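# Sort steel blanks into tray using magnet gripper

## Task

The grey-coated round blanks on the mat are a mix of steel and aluminium that look identical. Finish with every steel blank inside the tray and every aluminium blank outside it. The tray has to be upright at the end and nothing may still be moving. A blank only counts if it stays put without the robot; the switched-off magnet must not be holding any blank. Finish by releasing and pulling the arm away.

## Robot and tools

Robot: one six-joint arm facing along +x, carrying a magnet gripper (a 48 mm barrel with a flat face). The face point is the centre of that face; its z axis points outward from the face. The base sits on a mounting block at the origin, either upright or tilted toward +y or -y; check the images. Behind the gripper are a 75 mm spacer, a 75 mm plate and a 22 mm thick block pointing along the gripper's -y axis, whose corners sweep a 92 mm radius when the last joint turns, plus a short cable stub. Keep these clear of the tray and table.

Frames: the scene frame is fixed to the table, origin on the tabletop at the arm's foot, z = 0 at the tabletop, +z up, +x forward, +y to the left seen from the base. Reported positions are in metres, orientation as quaternion w,x,y,z. Offsets you command are expressed in the face point's own axes, not the scene frame.

Sorting idea: steel and aluminium look the same, so test each blank with the magnet. Set the face flat on a blank, magnet on, and read part_present (1 means strong pull; coated steel reads 1 only very close to the face). Aluminium is never attracted. Lift steel blanks into the tray; leave aluminium where it is or outside the tray.

execute_actions: argument "actions" is a list of chunks; each chunk is a table of up to 15 rows; each row has 7 numbers: arm/dx, arm/dy, arm/dz, arm/rx, arm/ry, arm/rz, tool/magnet, all within [-1, 1]. One row runs for one control step (1/30 s); a short table repeats its last row to fill 15 steps, so a single row is held for the whole chunk. The first six numbers are an offset from the face point's pose at the start of that chunk (every row of a chunk counts from that same start), in face-point axes; 1.0 equals 0.6 m for dx, dy, dz and 180 degrees for rotation. rx, ry, rz form one rotation vector. The magnet value is absolute: above 0.01 is on, 0.01 or less is off, and it stays as last sent. Write every number literally in JSON; no expressions or multiplication shortcuts. An empty list sends nothing and returns the current state with images.

move: "target" is one 7-number row as above, an offset from the pose in the latest result that reported one, in face-point axes; its magnet value is applied at the start. The face point travels straight toward it over 0.5 to 10 s (cut off at 10 s). "speed" in m/s, 0.002 to 0.5, default 0.25; rotation limited to twice that in rad/s. "stop_force" in N, 13 to 80, optional: ends the path when push against the motion rises that much; use it with very low speed when aiming past a surface; unavailable in the first 0.2 s, with blocking=false, or reliably on turning moves; leave it out when moving away from something being pressed. "blocking" false returns after 0.5 s while motion continues; then use wait or stop before other motion. The move line reports the ending (done, contact, off_target, moving, held, fault), limits hit (paced = clipped, held = steps blocked) and distance to target. The move does not avoid obstacles.

wait: "seconds" 0 to 10; the arm holds its last command, a running move continues. stop: brakes a running move. zoom_image: "camera" one of cam_head_left, cam_head_right, cam_high, cam_low, cam_wrist; "region" [x0, y0, x1, y1] in pixels from the top-left, at most 504 by 504. finished_scene: "scene" 1 or 2; ends that scene for good.

Results: end_effector_position, end_effector_quat_wxyz, end_effector_velocity (m/s), end_effector_angular_velocity (rad/s), Joint positions and velocities (six joints: shoulder pan, shoulder lift, elbow, wrist 1, wrist 2, wrist 3), joint torques (raw drive output, noisy), Wrist force and Wrist torque in face-point axes (offset up to about 5.5 N, saturates near 100 N), magnet_out, magnet_back, part_present, Hand target, Off the commanded pose, step readings (HELD marks held-back steps), and Actions left in this scene. A pose unreachable line means a clearance check altered joint targets (with the action index, counted from 0); cause: gives the reason; joint sent to its limit names a joint at its range end. Five camera images come in the order listed.

Behaviour: commands are smoothed (about 0.17 s lag) and each step is clipped to 100 mm and 16 degrees from the measured pose; large moves may end short, so send the remainder. The magnet's pull collapses with any gap, so press the face flat before lifting. Light steel can jump to the face within about 10 mm; a little pull remains when off, so very light steel may cling. Tilting or fast moves can let a held blank slide off.

Avoid: the arm is stiff, so commanding even slightly into a firm surface can trip a fault; an outside force of 150 N or a joint over its load limit (shoulder 293, elbow 133, wrists 48 N m) stops the arm for 10 s. Don't drop, slam or knock anything, never push items off the table, keep the tray upright, and watch MOTOR HOT warnings (brakes at 85 °C). Faster, smoother robot motion is better. Objects may occasionally be nudged by outside pushes.

Each tool is called after "Emit:" as a command line: name --argument value for each argument, lists and objects as JSON in quotes; but a table of rows of numbers goes row by row, as --pt "numbers of a row", without its own name.

## Session

Emit:
execute_actions --actions '[]'

Scene clock: 0.00 s.
end_effector_position=(+1.3514, +0.0281, +0.2883) magnet_out=0 magnet_back=1 part_present=0 end_effector_quat_wxyz=(+0.396, -0.086, +0.720, +0.563) end_effector_velocity=(-0.000, +0.001, -0.001) end_effector_angular_velocity=(-0.001, +0.001, +0.001)
Joint positions: [-0.082 -0.319  0.623 -2.425 -0.869  2.694]
Joint velocities: [-0.    -0.     0.002  0.001 -0.    -0.001]
Joint torques (N m, as the arm reports them, + toward a larger angle): no reading
Wrist force (N, on the end effector, along its own x y z axes, offset not removed): no reading
Wrist torque (N m, same axes, about the end effector's origin, offset not removed): no reading
Hand target: +1.351, +0.028, +0.288; +0.396, -0.086, +0.720, +0.563

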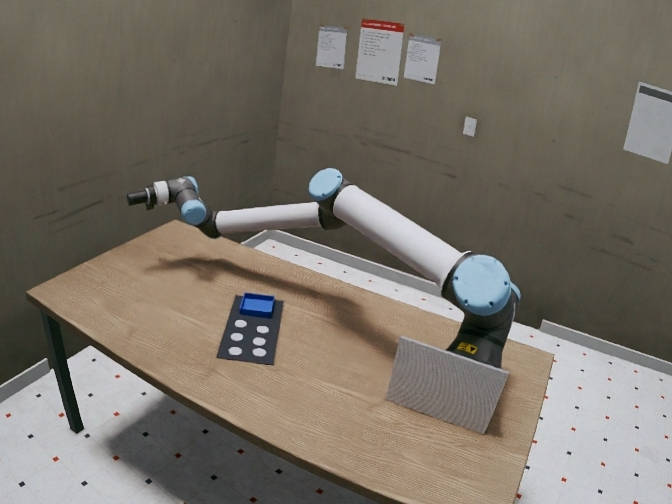

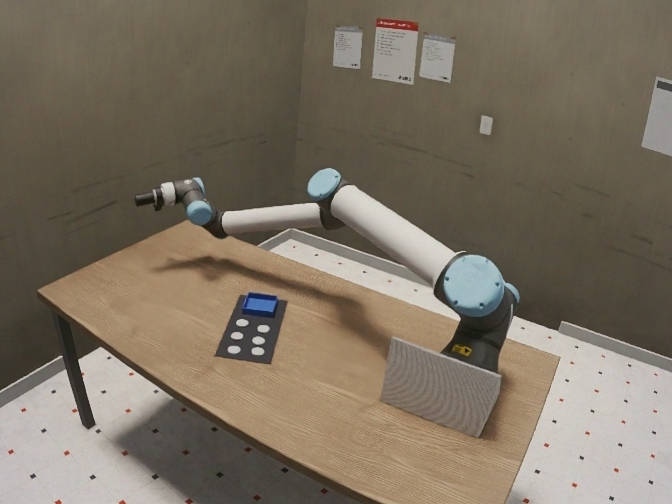

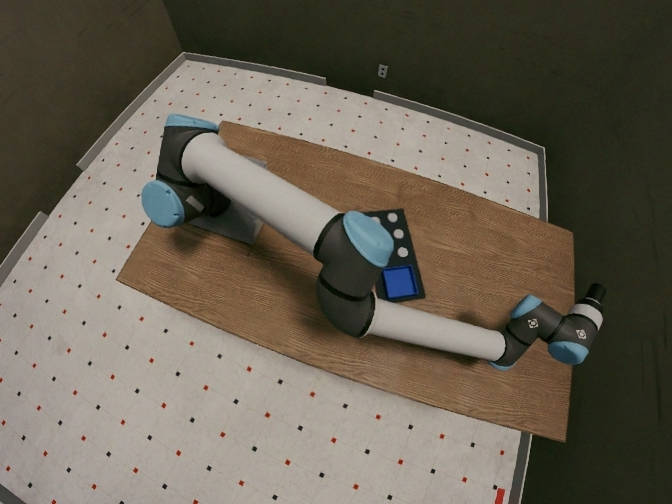

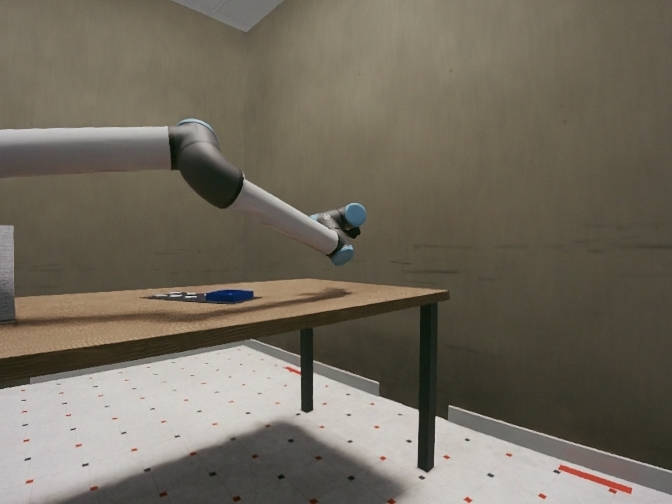

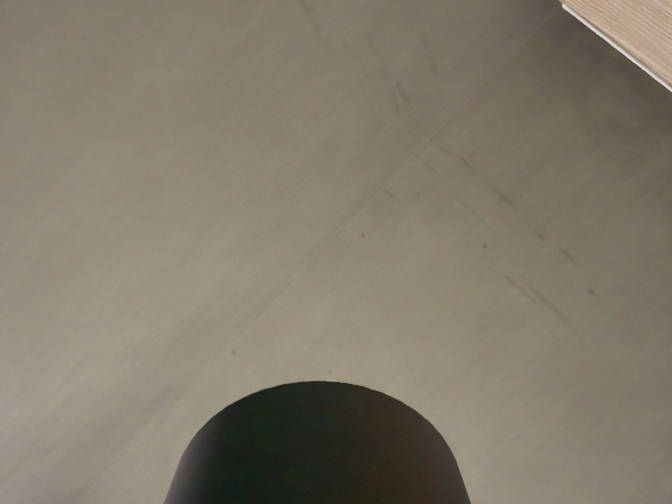

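Emit:
move --target '[0.642,0.575,-0.332,0.396,0.279,0.061,0]'

Scene clock: 6.60 s.
end_effector_position=(+0.8015, +0.0991, +0.2970) magnet_out=0 magnet_back=1 part_present=0 end_effector_quat_wxyz=(-0.001, -0.000, +1.000, +0.000) end_effector_velocity=(-0.001, -0.001, +0.001) end_effector_angular_velocity=(-0.003, +0.004, -0.004)
Joint positions: [ 0.27  -0.944  1.788 -2.212 -2.333  3.446]
Joint velocities: [ 0.001 -0.001 -0.002  0.01  -0.002  0.009]
Joint torques (N m, as the arm reports them, + toward a larger angle): [ 70.67 -69.45 -22.45   0.39  -1.17   4.04]
Wrist force (N, on the end effector, along its own x y z axes, offset not removed): [-0.2 -2.8 4.2]
Wrist torque (N m, same axes, about the end effector's origin, offset not removed): [-0.19 -0.25 -0.13]
Hand target: +0.801, +0.099, +0.297; -0.001, -0.000, +1.000, +0.000
Off the commanded pose: 0.001 m, 0 deg.
move: done

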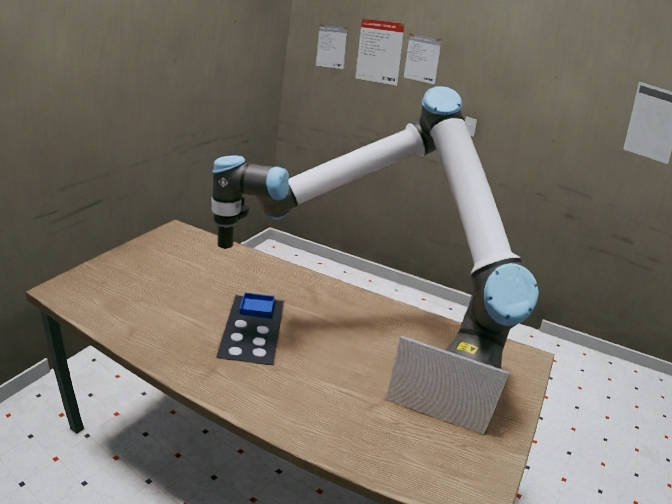

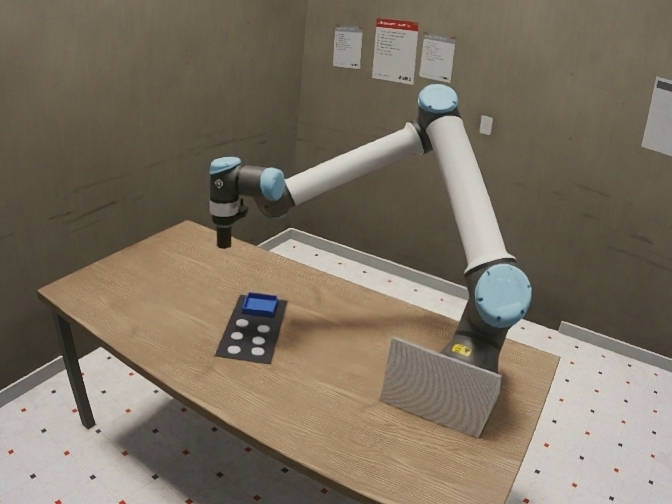

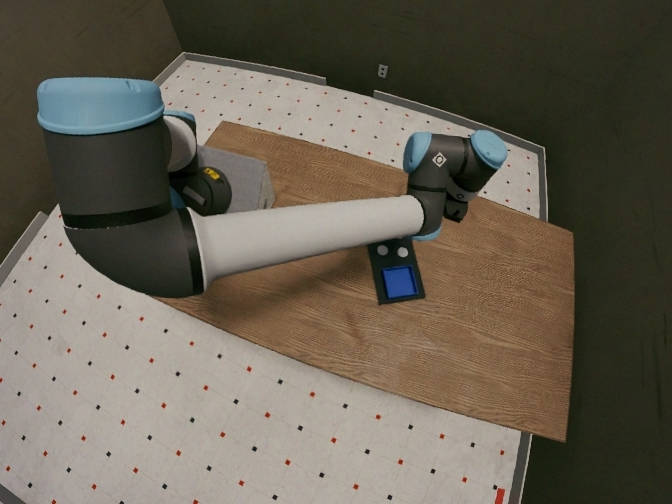

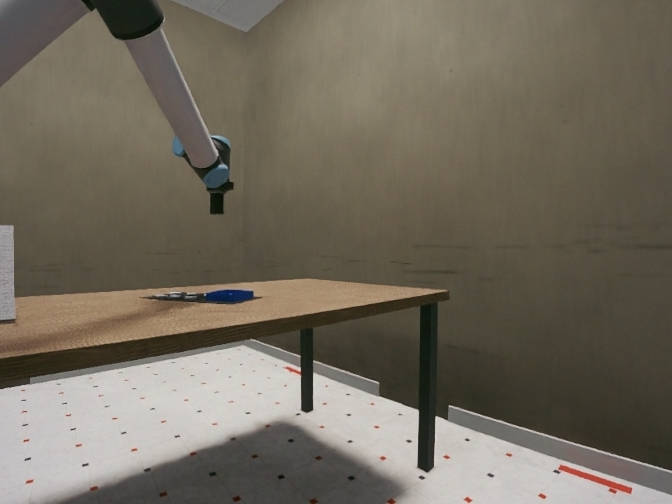

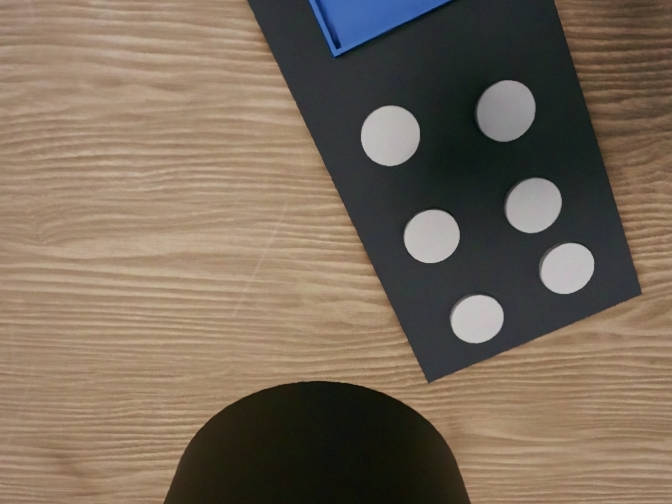

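Emit:
move --target '[0.15,0.05,0,0,0,0,0]'

Emit:
move --target '[0,0,0.25,0,0,0,0]'

Scene clock: 8.63 s.
end_effector_position=(+0.7117, +0.1291, +0.2970) magnet_out=0 magnet_back=1 part_present=0 end_effector_quat_wxyz=(-0.001, -0.000, +1.000, +0.000) end_effector_velocity=(-0.002, +0.001, +0.001) end_effector_angular_velocity=(-0.001, -0.001, +0.000)
Joint positions: [ 0.322 -0.998  1.941 -2.264 -2.321  3.515]
Joint velocities: [ 0.002 -0.001  0.002 -0.001 -0.001  0.002]
Joint torques (N m, as the arm reports them, + toward a larger angle): [ 64.64 -62.13 -16.45  -7.41   1.6    3.83]
Wrist force (N, on the end effector, along its own x y z axes, offset not removed): [-1.1 -3.1 2.2]
Wrist torque (N m, same axes, about the end effector's origin, offset not removed): [-0.24 -0.07 -0.17]
Hand target: +0.711, +0.129, +0.297; -0.001, -0.000, +1.000, +0.000
Off the commanded pose: 0.000 m, 0 deg.
move: done

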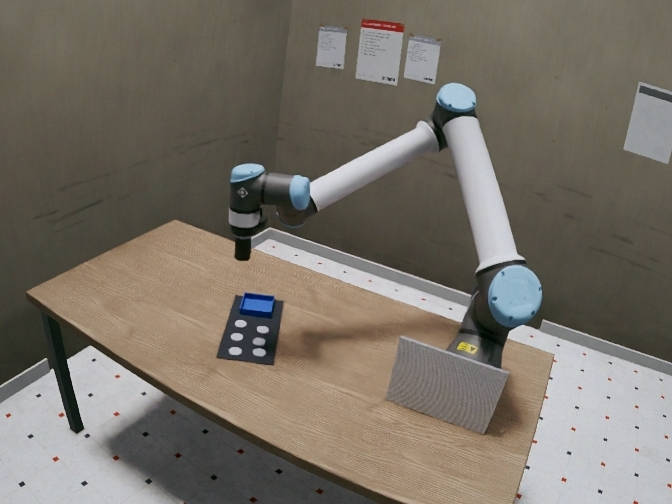

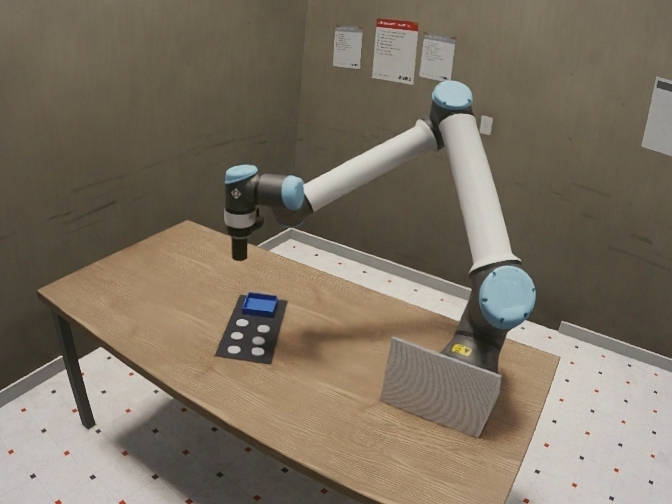

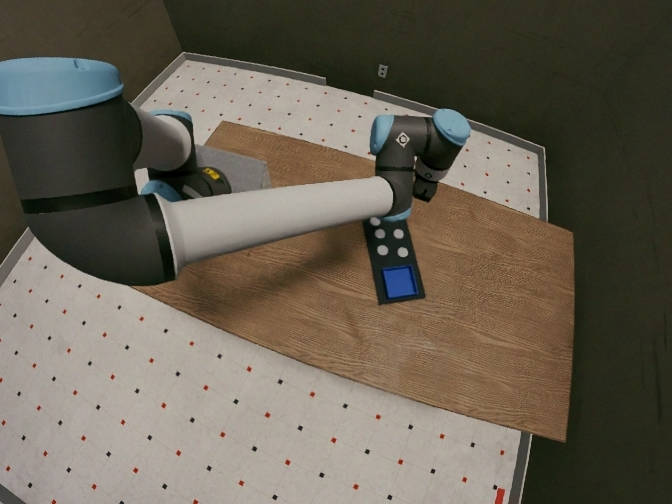

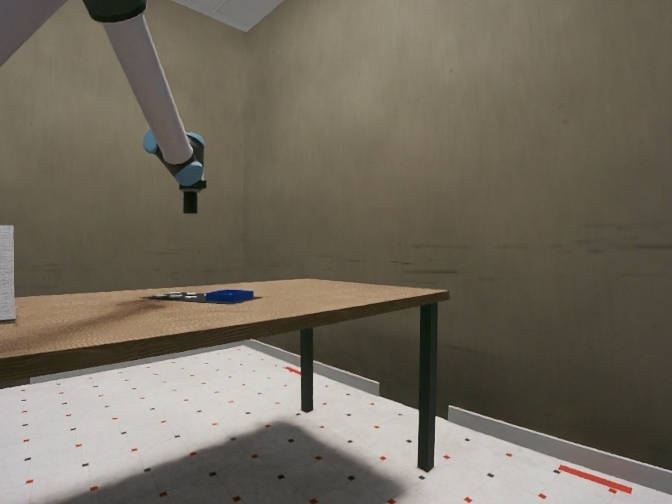

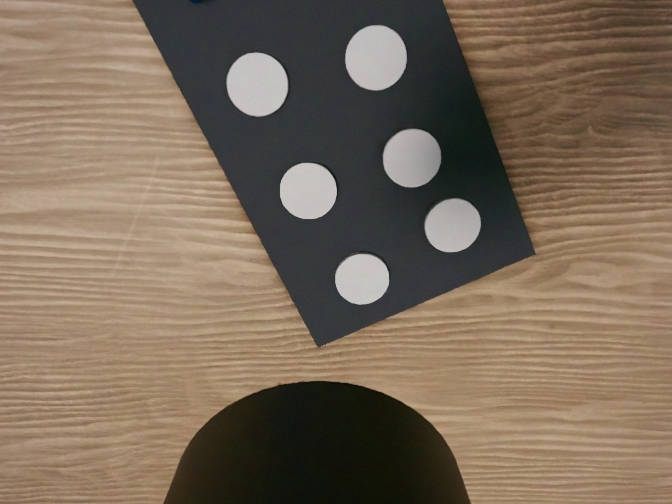

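Scene clock: 9.83 s.
end_effector_position=(+0.7116, +0.1290, +0.1473) magnet_out=0 magnet_back=1 part_present=0 end_effector_quat_wxyz=(-0.001, -0.000, +1.000, +0.000) end_effector_velocity=(-0.000, -0.000, -0.002) end_effector_angular_velocity=(-0.000, -0.000, +0.003)
Joint positions: [ 0.185 -0.85   2.031 -2.632 -2.346  3.329]
Joint velocities: [-0.002  0.003  0.001 -0.006 -0.    -0.006]
Joint torques (N m, as the arm reports them, + toward a larger angle): [ 39.69 -41.52  -8.64  -6.44  -0.35  -3.43]
Wrist force (N, on the end effector, along its own x y z axes, offset not removed): [1.9 -1.6 1.1]
Wrist torque (N m, same axes, about the end effector's origin, offset not removed): [0.03 -0.49 -0.23]
Hand target: +0.712, +0.129, +0.147; -0.001, -0.000, +1.000, +0.000
Off the commanded pose: 0.000 m, 0 deg.
move: done

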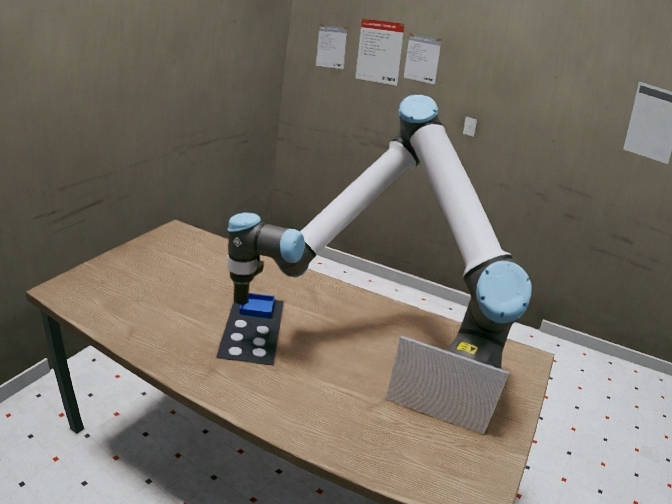

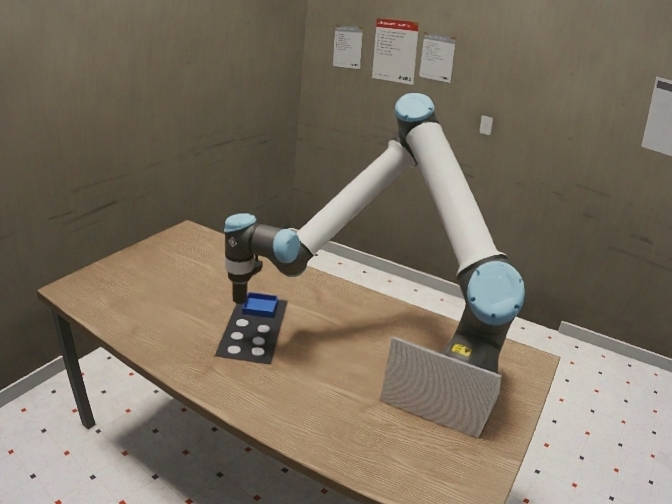

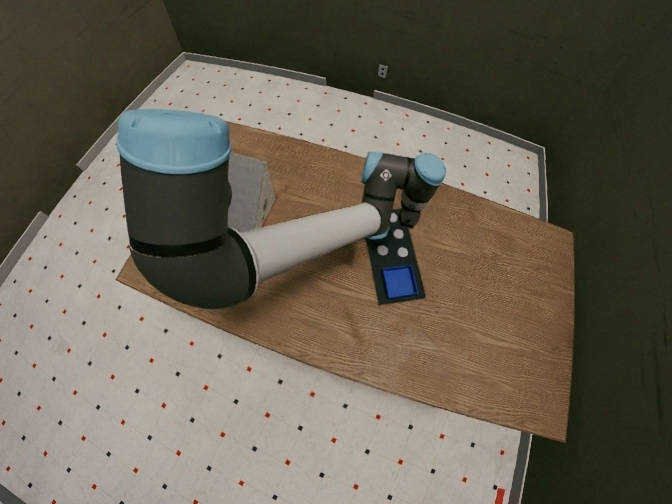

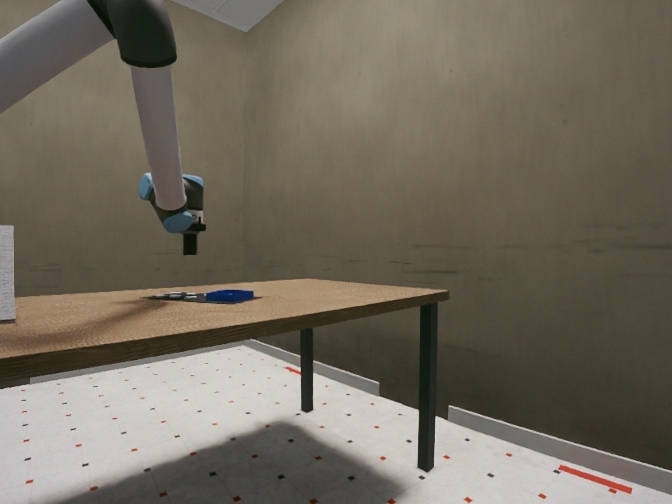

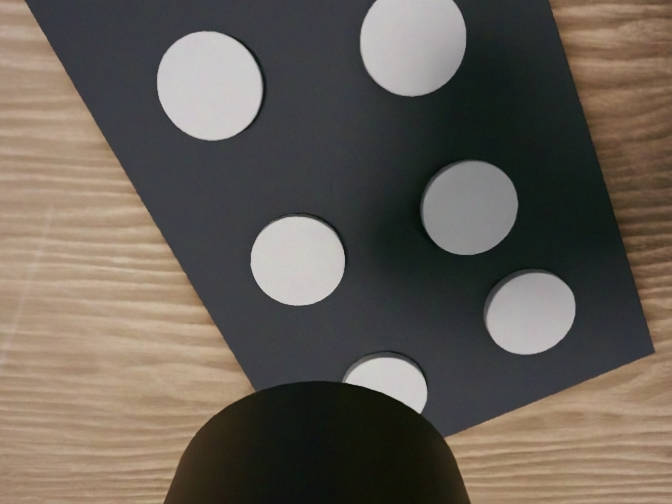

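Emit:
move --target '[-0.017,-0.003,0.208,0,0,0,0]'

Emit:
move --target '[0,0,0.04,0,0,0,0]' --speed 0.005 --stop_force 13

Emit:
execute_actions --actions '[[[0,0,0,0,0,0,1]]]'

Scene clock: 14.10 s.
end_effector_position=(+0.7218, +0.1271, +0.0228) magnet_out=0 magnet_back=1 part_present=0 end_effector_quat_wxyz=(-0.001, -0.000, +1.000, +0.000) end_effector_velocity=(+0.001, -0.001, -0.002) end_effector_angular_velocity=(+0.000, -0.001, -0.002)
Joint positions: [ 0.062 -0.684  2.027 -2.915 -2.354  3.156]
Joint velocities: [-0.003  0.002 -0.    -0.006  0.    -0.004]
Joint torques (N m, as the arm reports them, + toward a larger angle): [ 46.85 -36.22 -17.13  -7.96   1.65  -3.97]
Wrist force (N, on the end effector, along its own x y z axes, offset not removed): [1.3 0.5 0.3]
Wrist torque (N m, same axes, about the end effector's origin, offset not removed): [0.05 -0.44 -0.18]
Hand target: +0.722, +0.127, +0.023; -0.001, -0.000, +1.000, +0.000
Off the commanded pose: 0.000 m, 0 deg.
move: done

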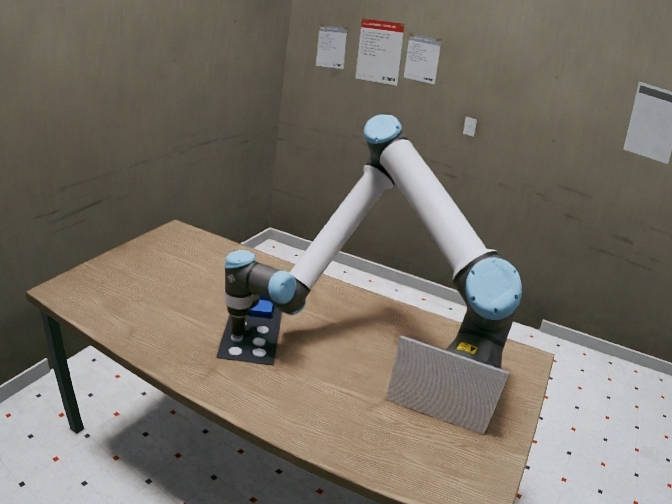

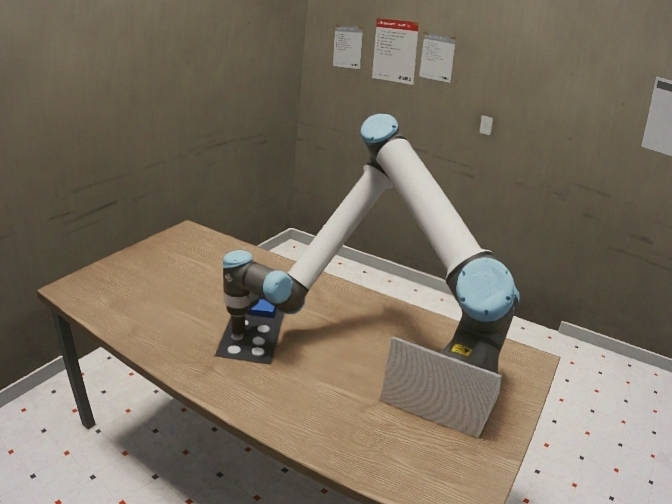

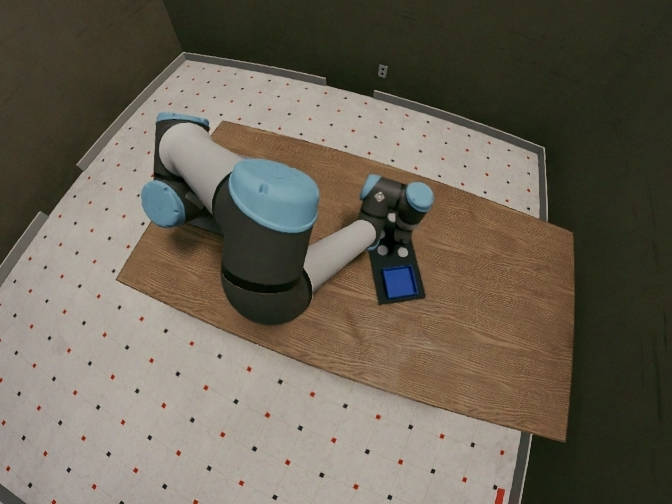

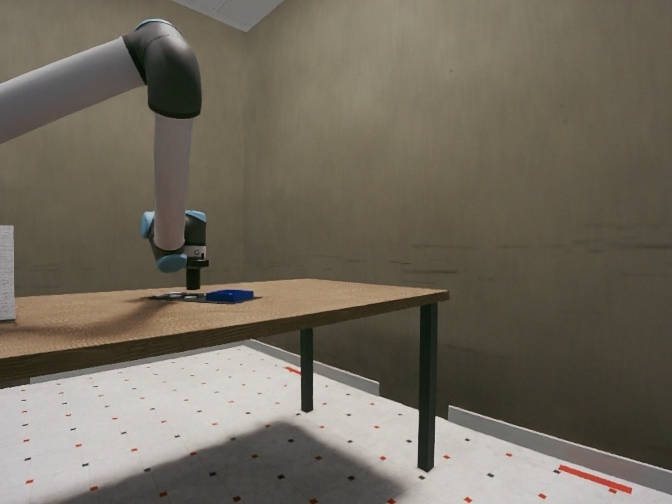

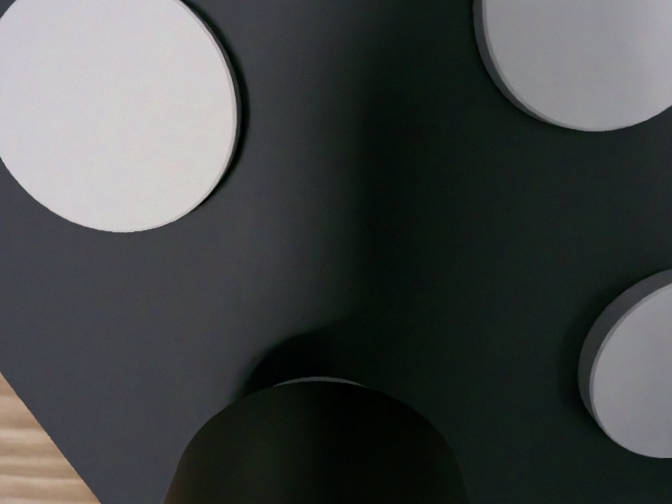

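Scene clock: 17.50 s.
end_effector_position=(+0.7219, +0.1271, +0.0077) magnet_out=0 magnet_back=1 part_present=0 end_effector_quat_wxyz=(-0.001, -0.000, +1.000, +0.000) end_effector_velocity=(-0.000, +0.000, -0.000) end_effector_angular_velocity=(+0.001, +0.004, +0.001)
Joint positions: [ 0.048 -0.662  2.025 -2.949 -2.354  3.135]
Joint velocities: [-0.    -0.    -0.001  0.006  0.001  0.003]
Joint torques (N m, as the arm reports them, + toward a larger angle): [ 55.57 -53.3  -15.73   2.22   1.12   2.99]
Wrist force (N, on the end effector, along its own x y z axes, offset not removed): [12.5 2.8 -36.3]
Wrist torque (N m, same axes, about the end effector's origin, offset not removed): [0.13 -0.50 -0.24]
Hand target: +0.722, +0.127, +0.008; -0.001, -0.000, +1.000, +0.000
Off the commanded pose: 0.009 m, 0 deg.
move: contact

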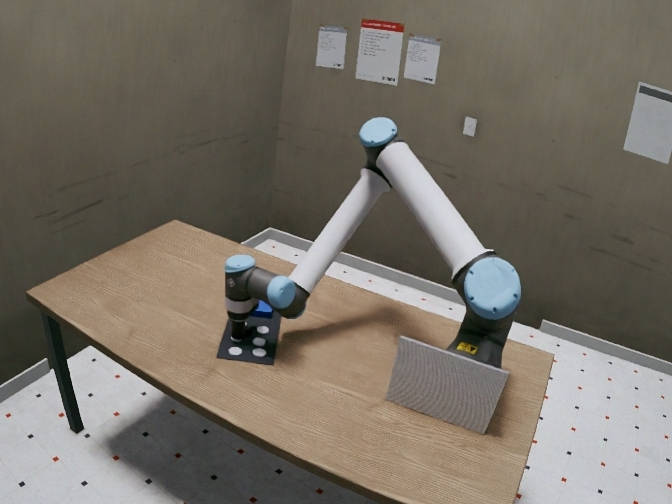

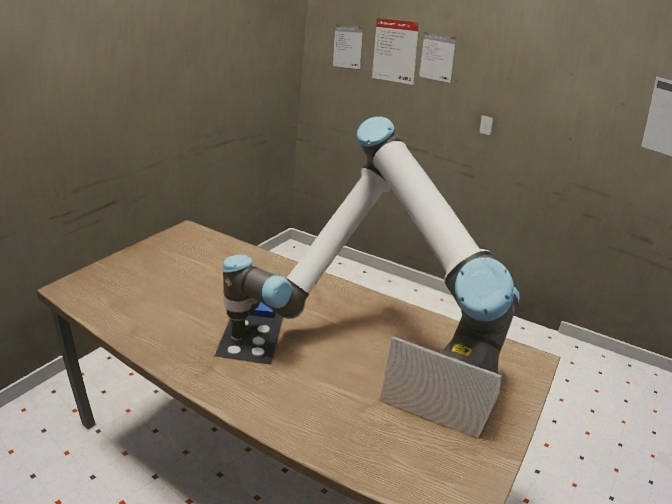

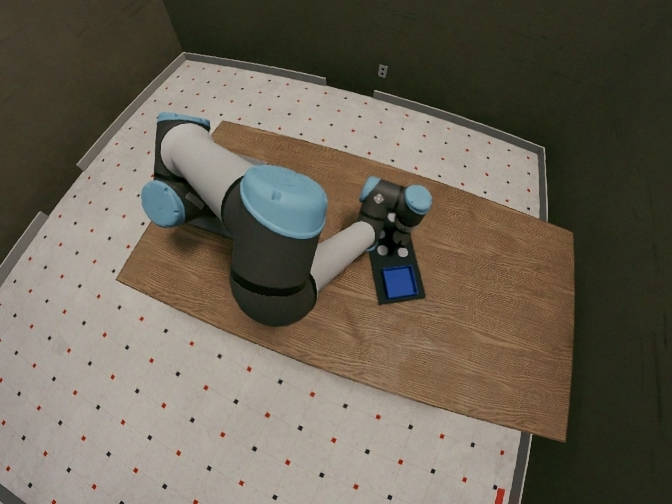

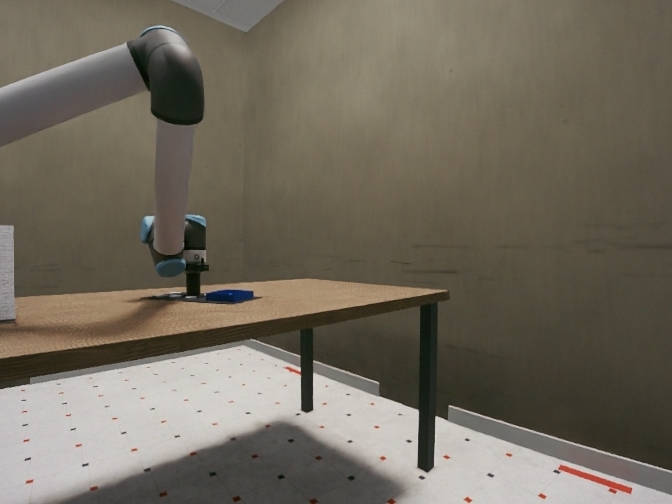

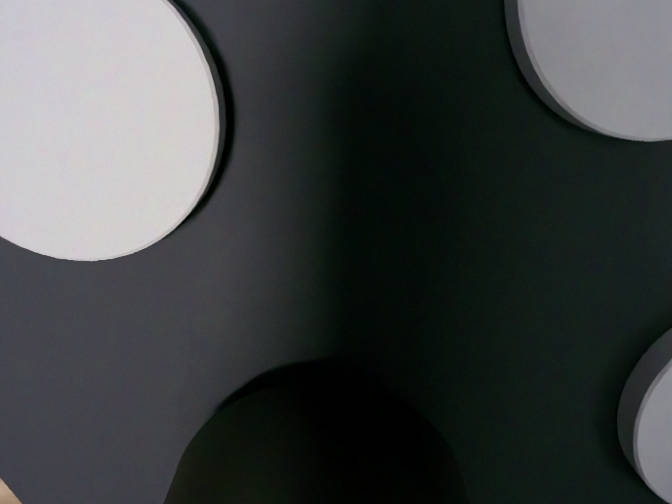

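Scene clock: 18.00 s.
end_effector_position=(+0.7219, +0.1271, +0.0078) magnet_out=1 magnet_back=0 part_present=0 end_effector_quat_wxyz=(-0.001, -0.000, +1.000, +0.000) end_effector_velocity=(-0.001, +0.001, -0.000) end_effector_angular_velocity=(+0.000, +0.000, +0.003)
Joint positions: [ 0.048 -0.663  2.025 -2.949 -2.354  3.136]
Joint velocities: [ 0.001  0.001  0.001 -0.001  0.    -0.002]
Joint torques (N m, as the arm reports them, + toward a larger angle): [ 44.17 -40.3  -16.22  -5.58   1.16  -3.39]
Wrist force (N, on the end effector, along its own x y z axes, offset not removed): [4.7 -1.0 -34.1]
Wrist torque (N m, same axes, about the end effector's origin, offset not removed): [-0.29 0.13 0.00]
Hand target: +0.722, +0.127, +0.008; -0.001, -0.000, +1.000, +0.000
Off the commanded pose: 0.000 m, 0 deg.
Step readings (end_effector_position):
0: (+0.7219, +0.1271, +0.0077)
1: (+0.7219, +0.1271, +0.0078)
2: (+0.7219, +0.1271, +0.0078)
4: (+0.7219, +0.1271, +0.0078)
8: (+0.7219, +0.1271, +0.0078)
15: end_effector_position above

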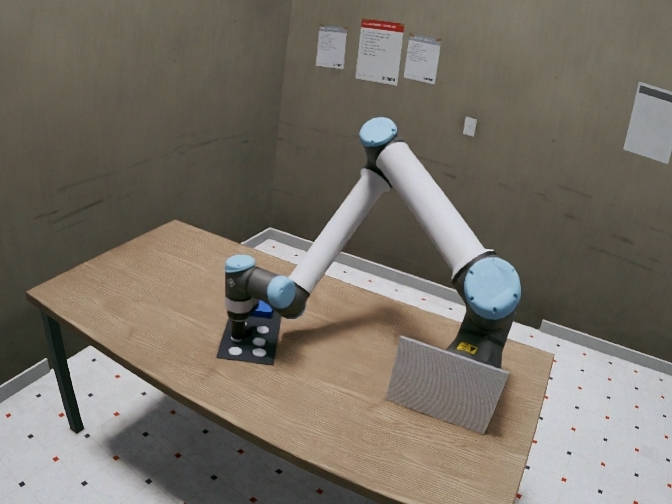

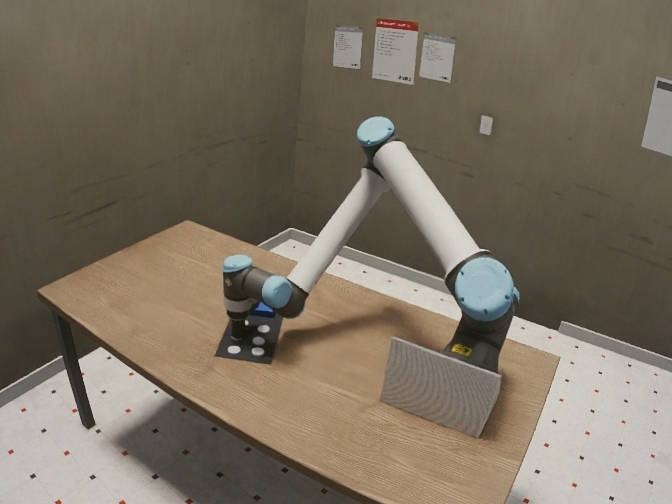

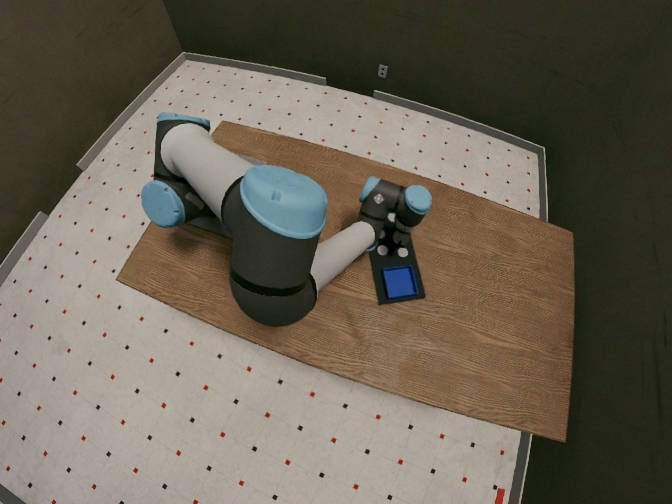

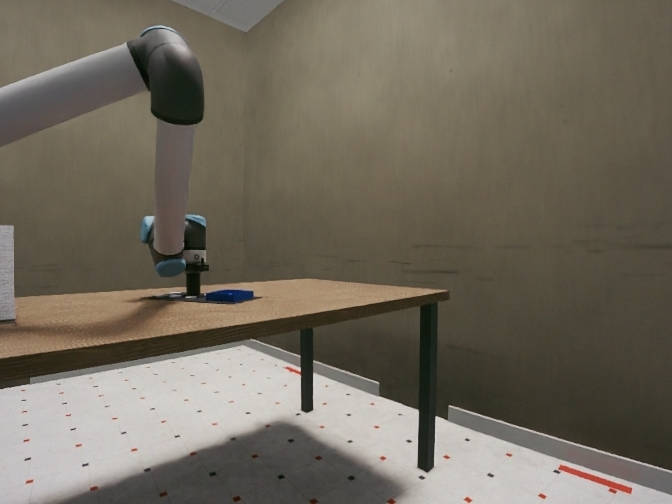

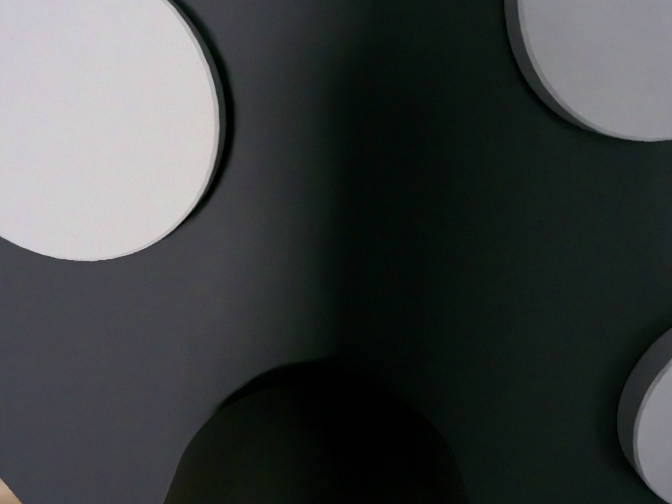

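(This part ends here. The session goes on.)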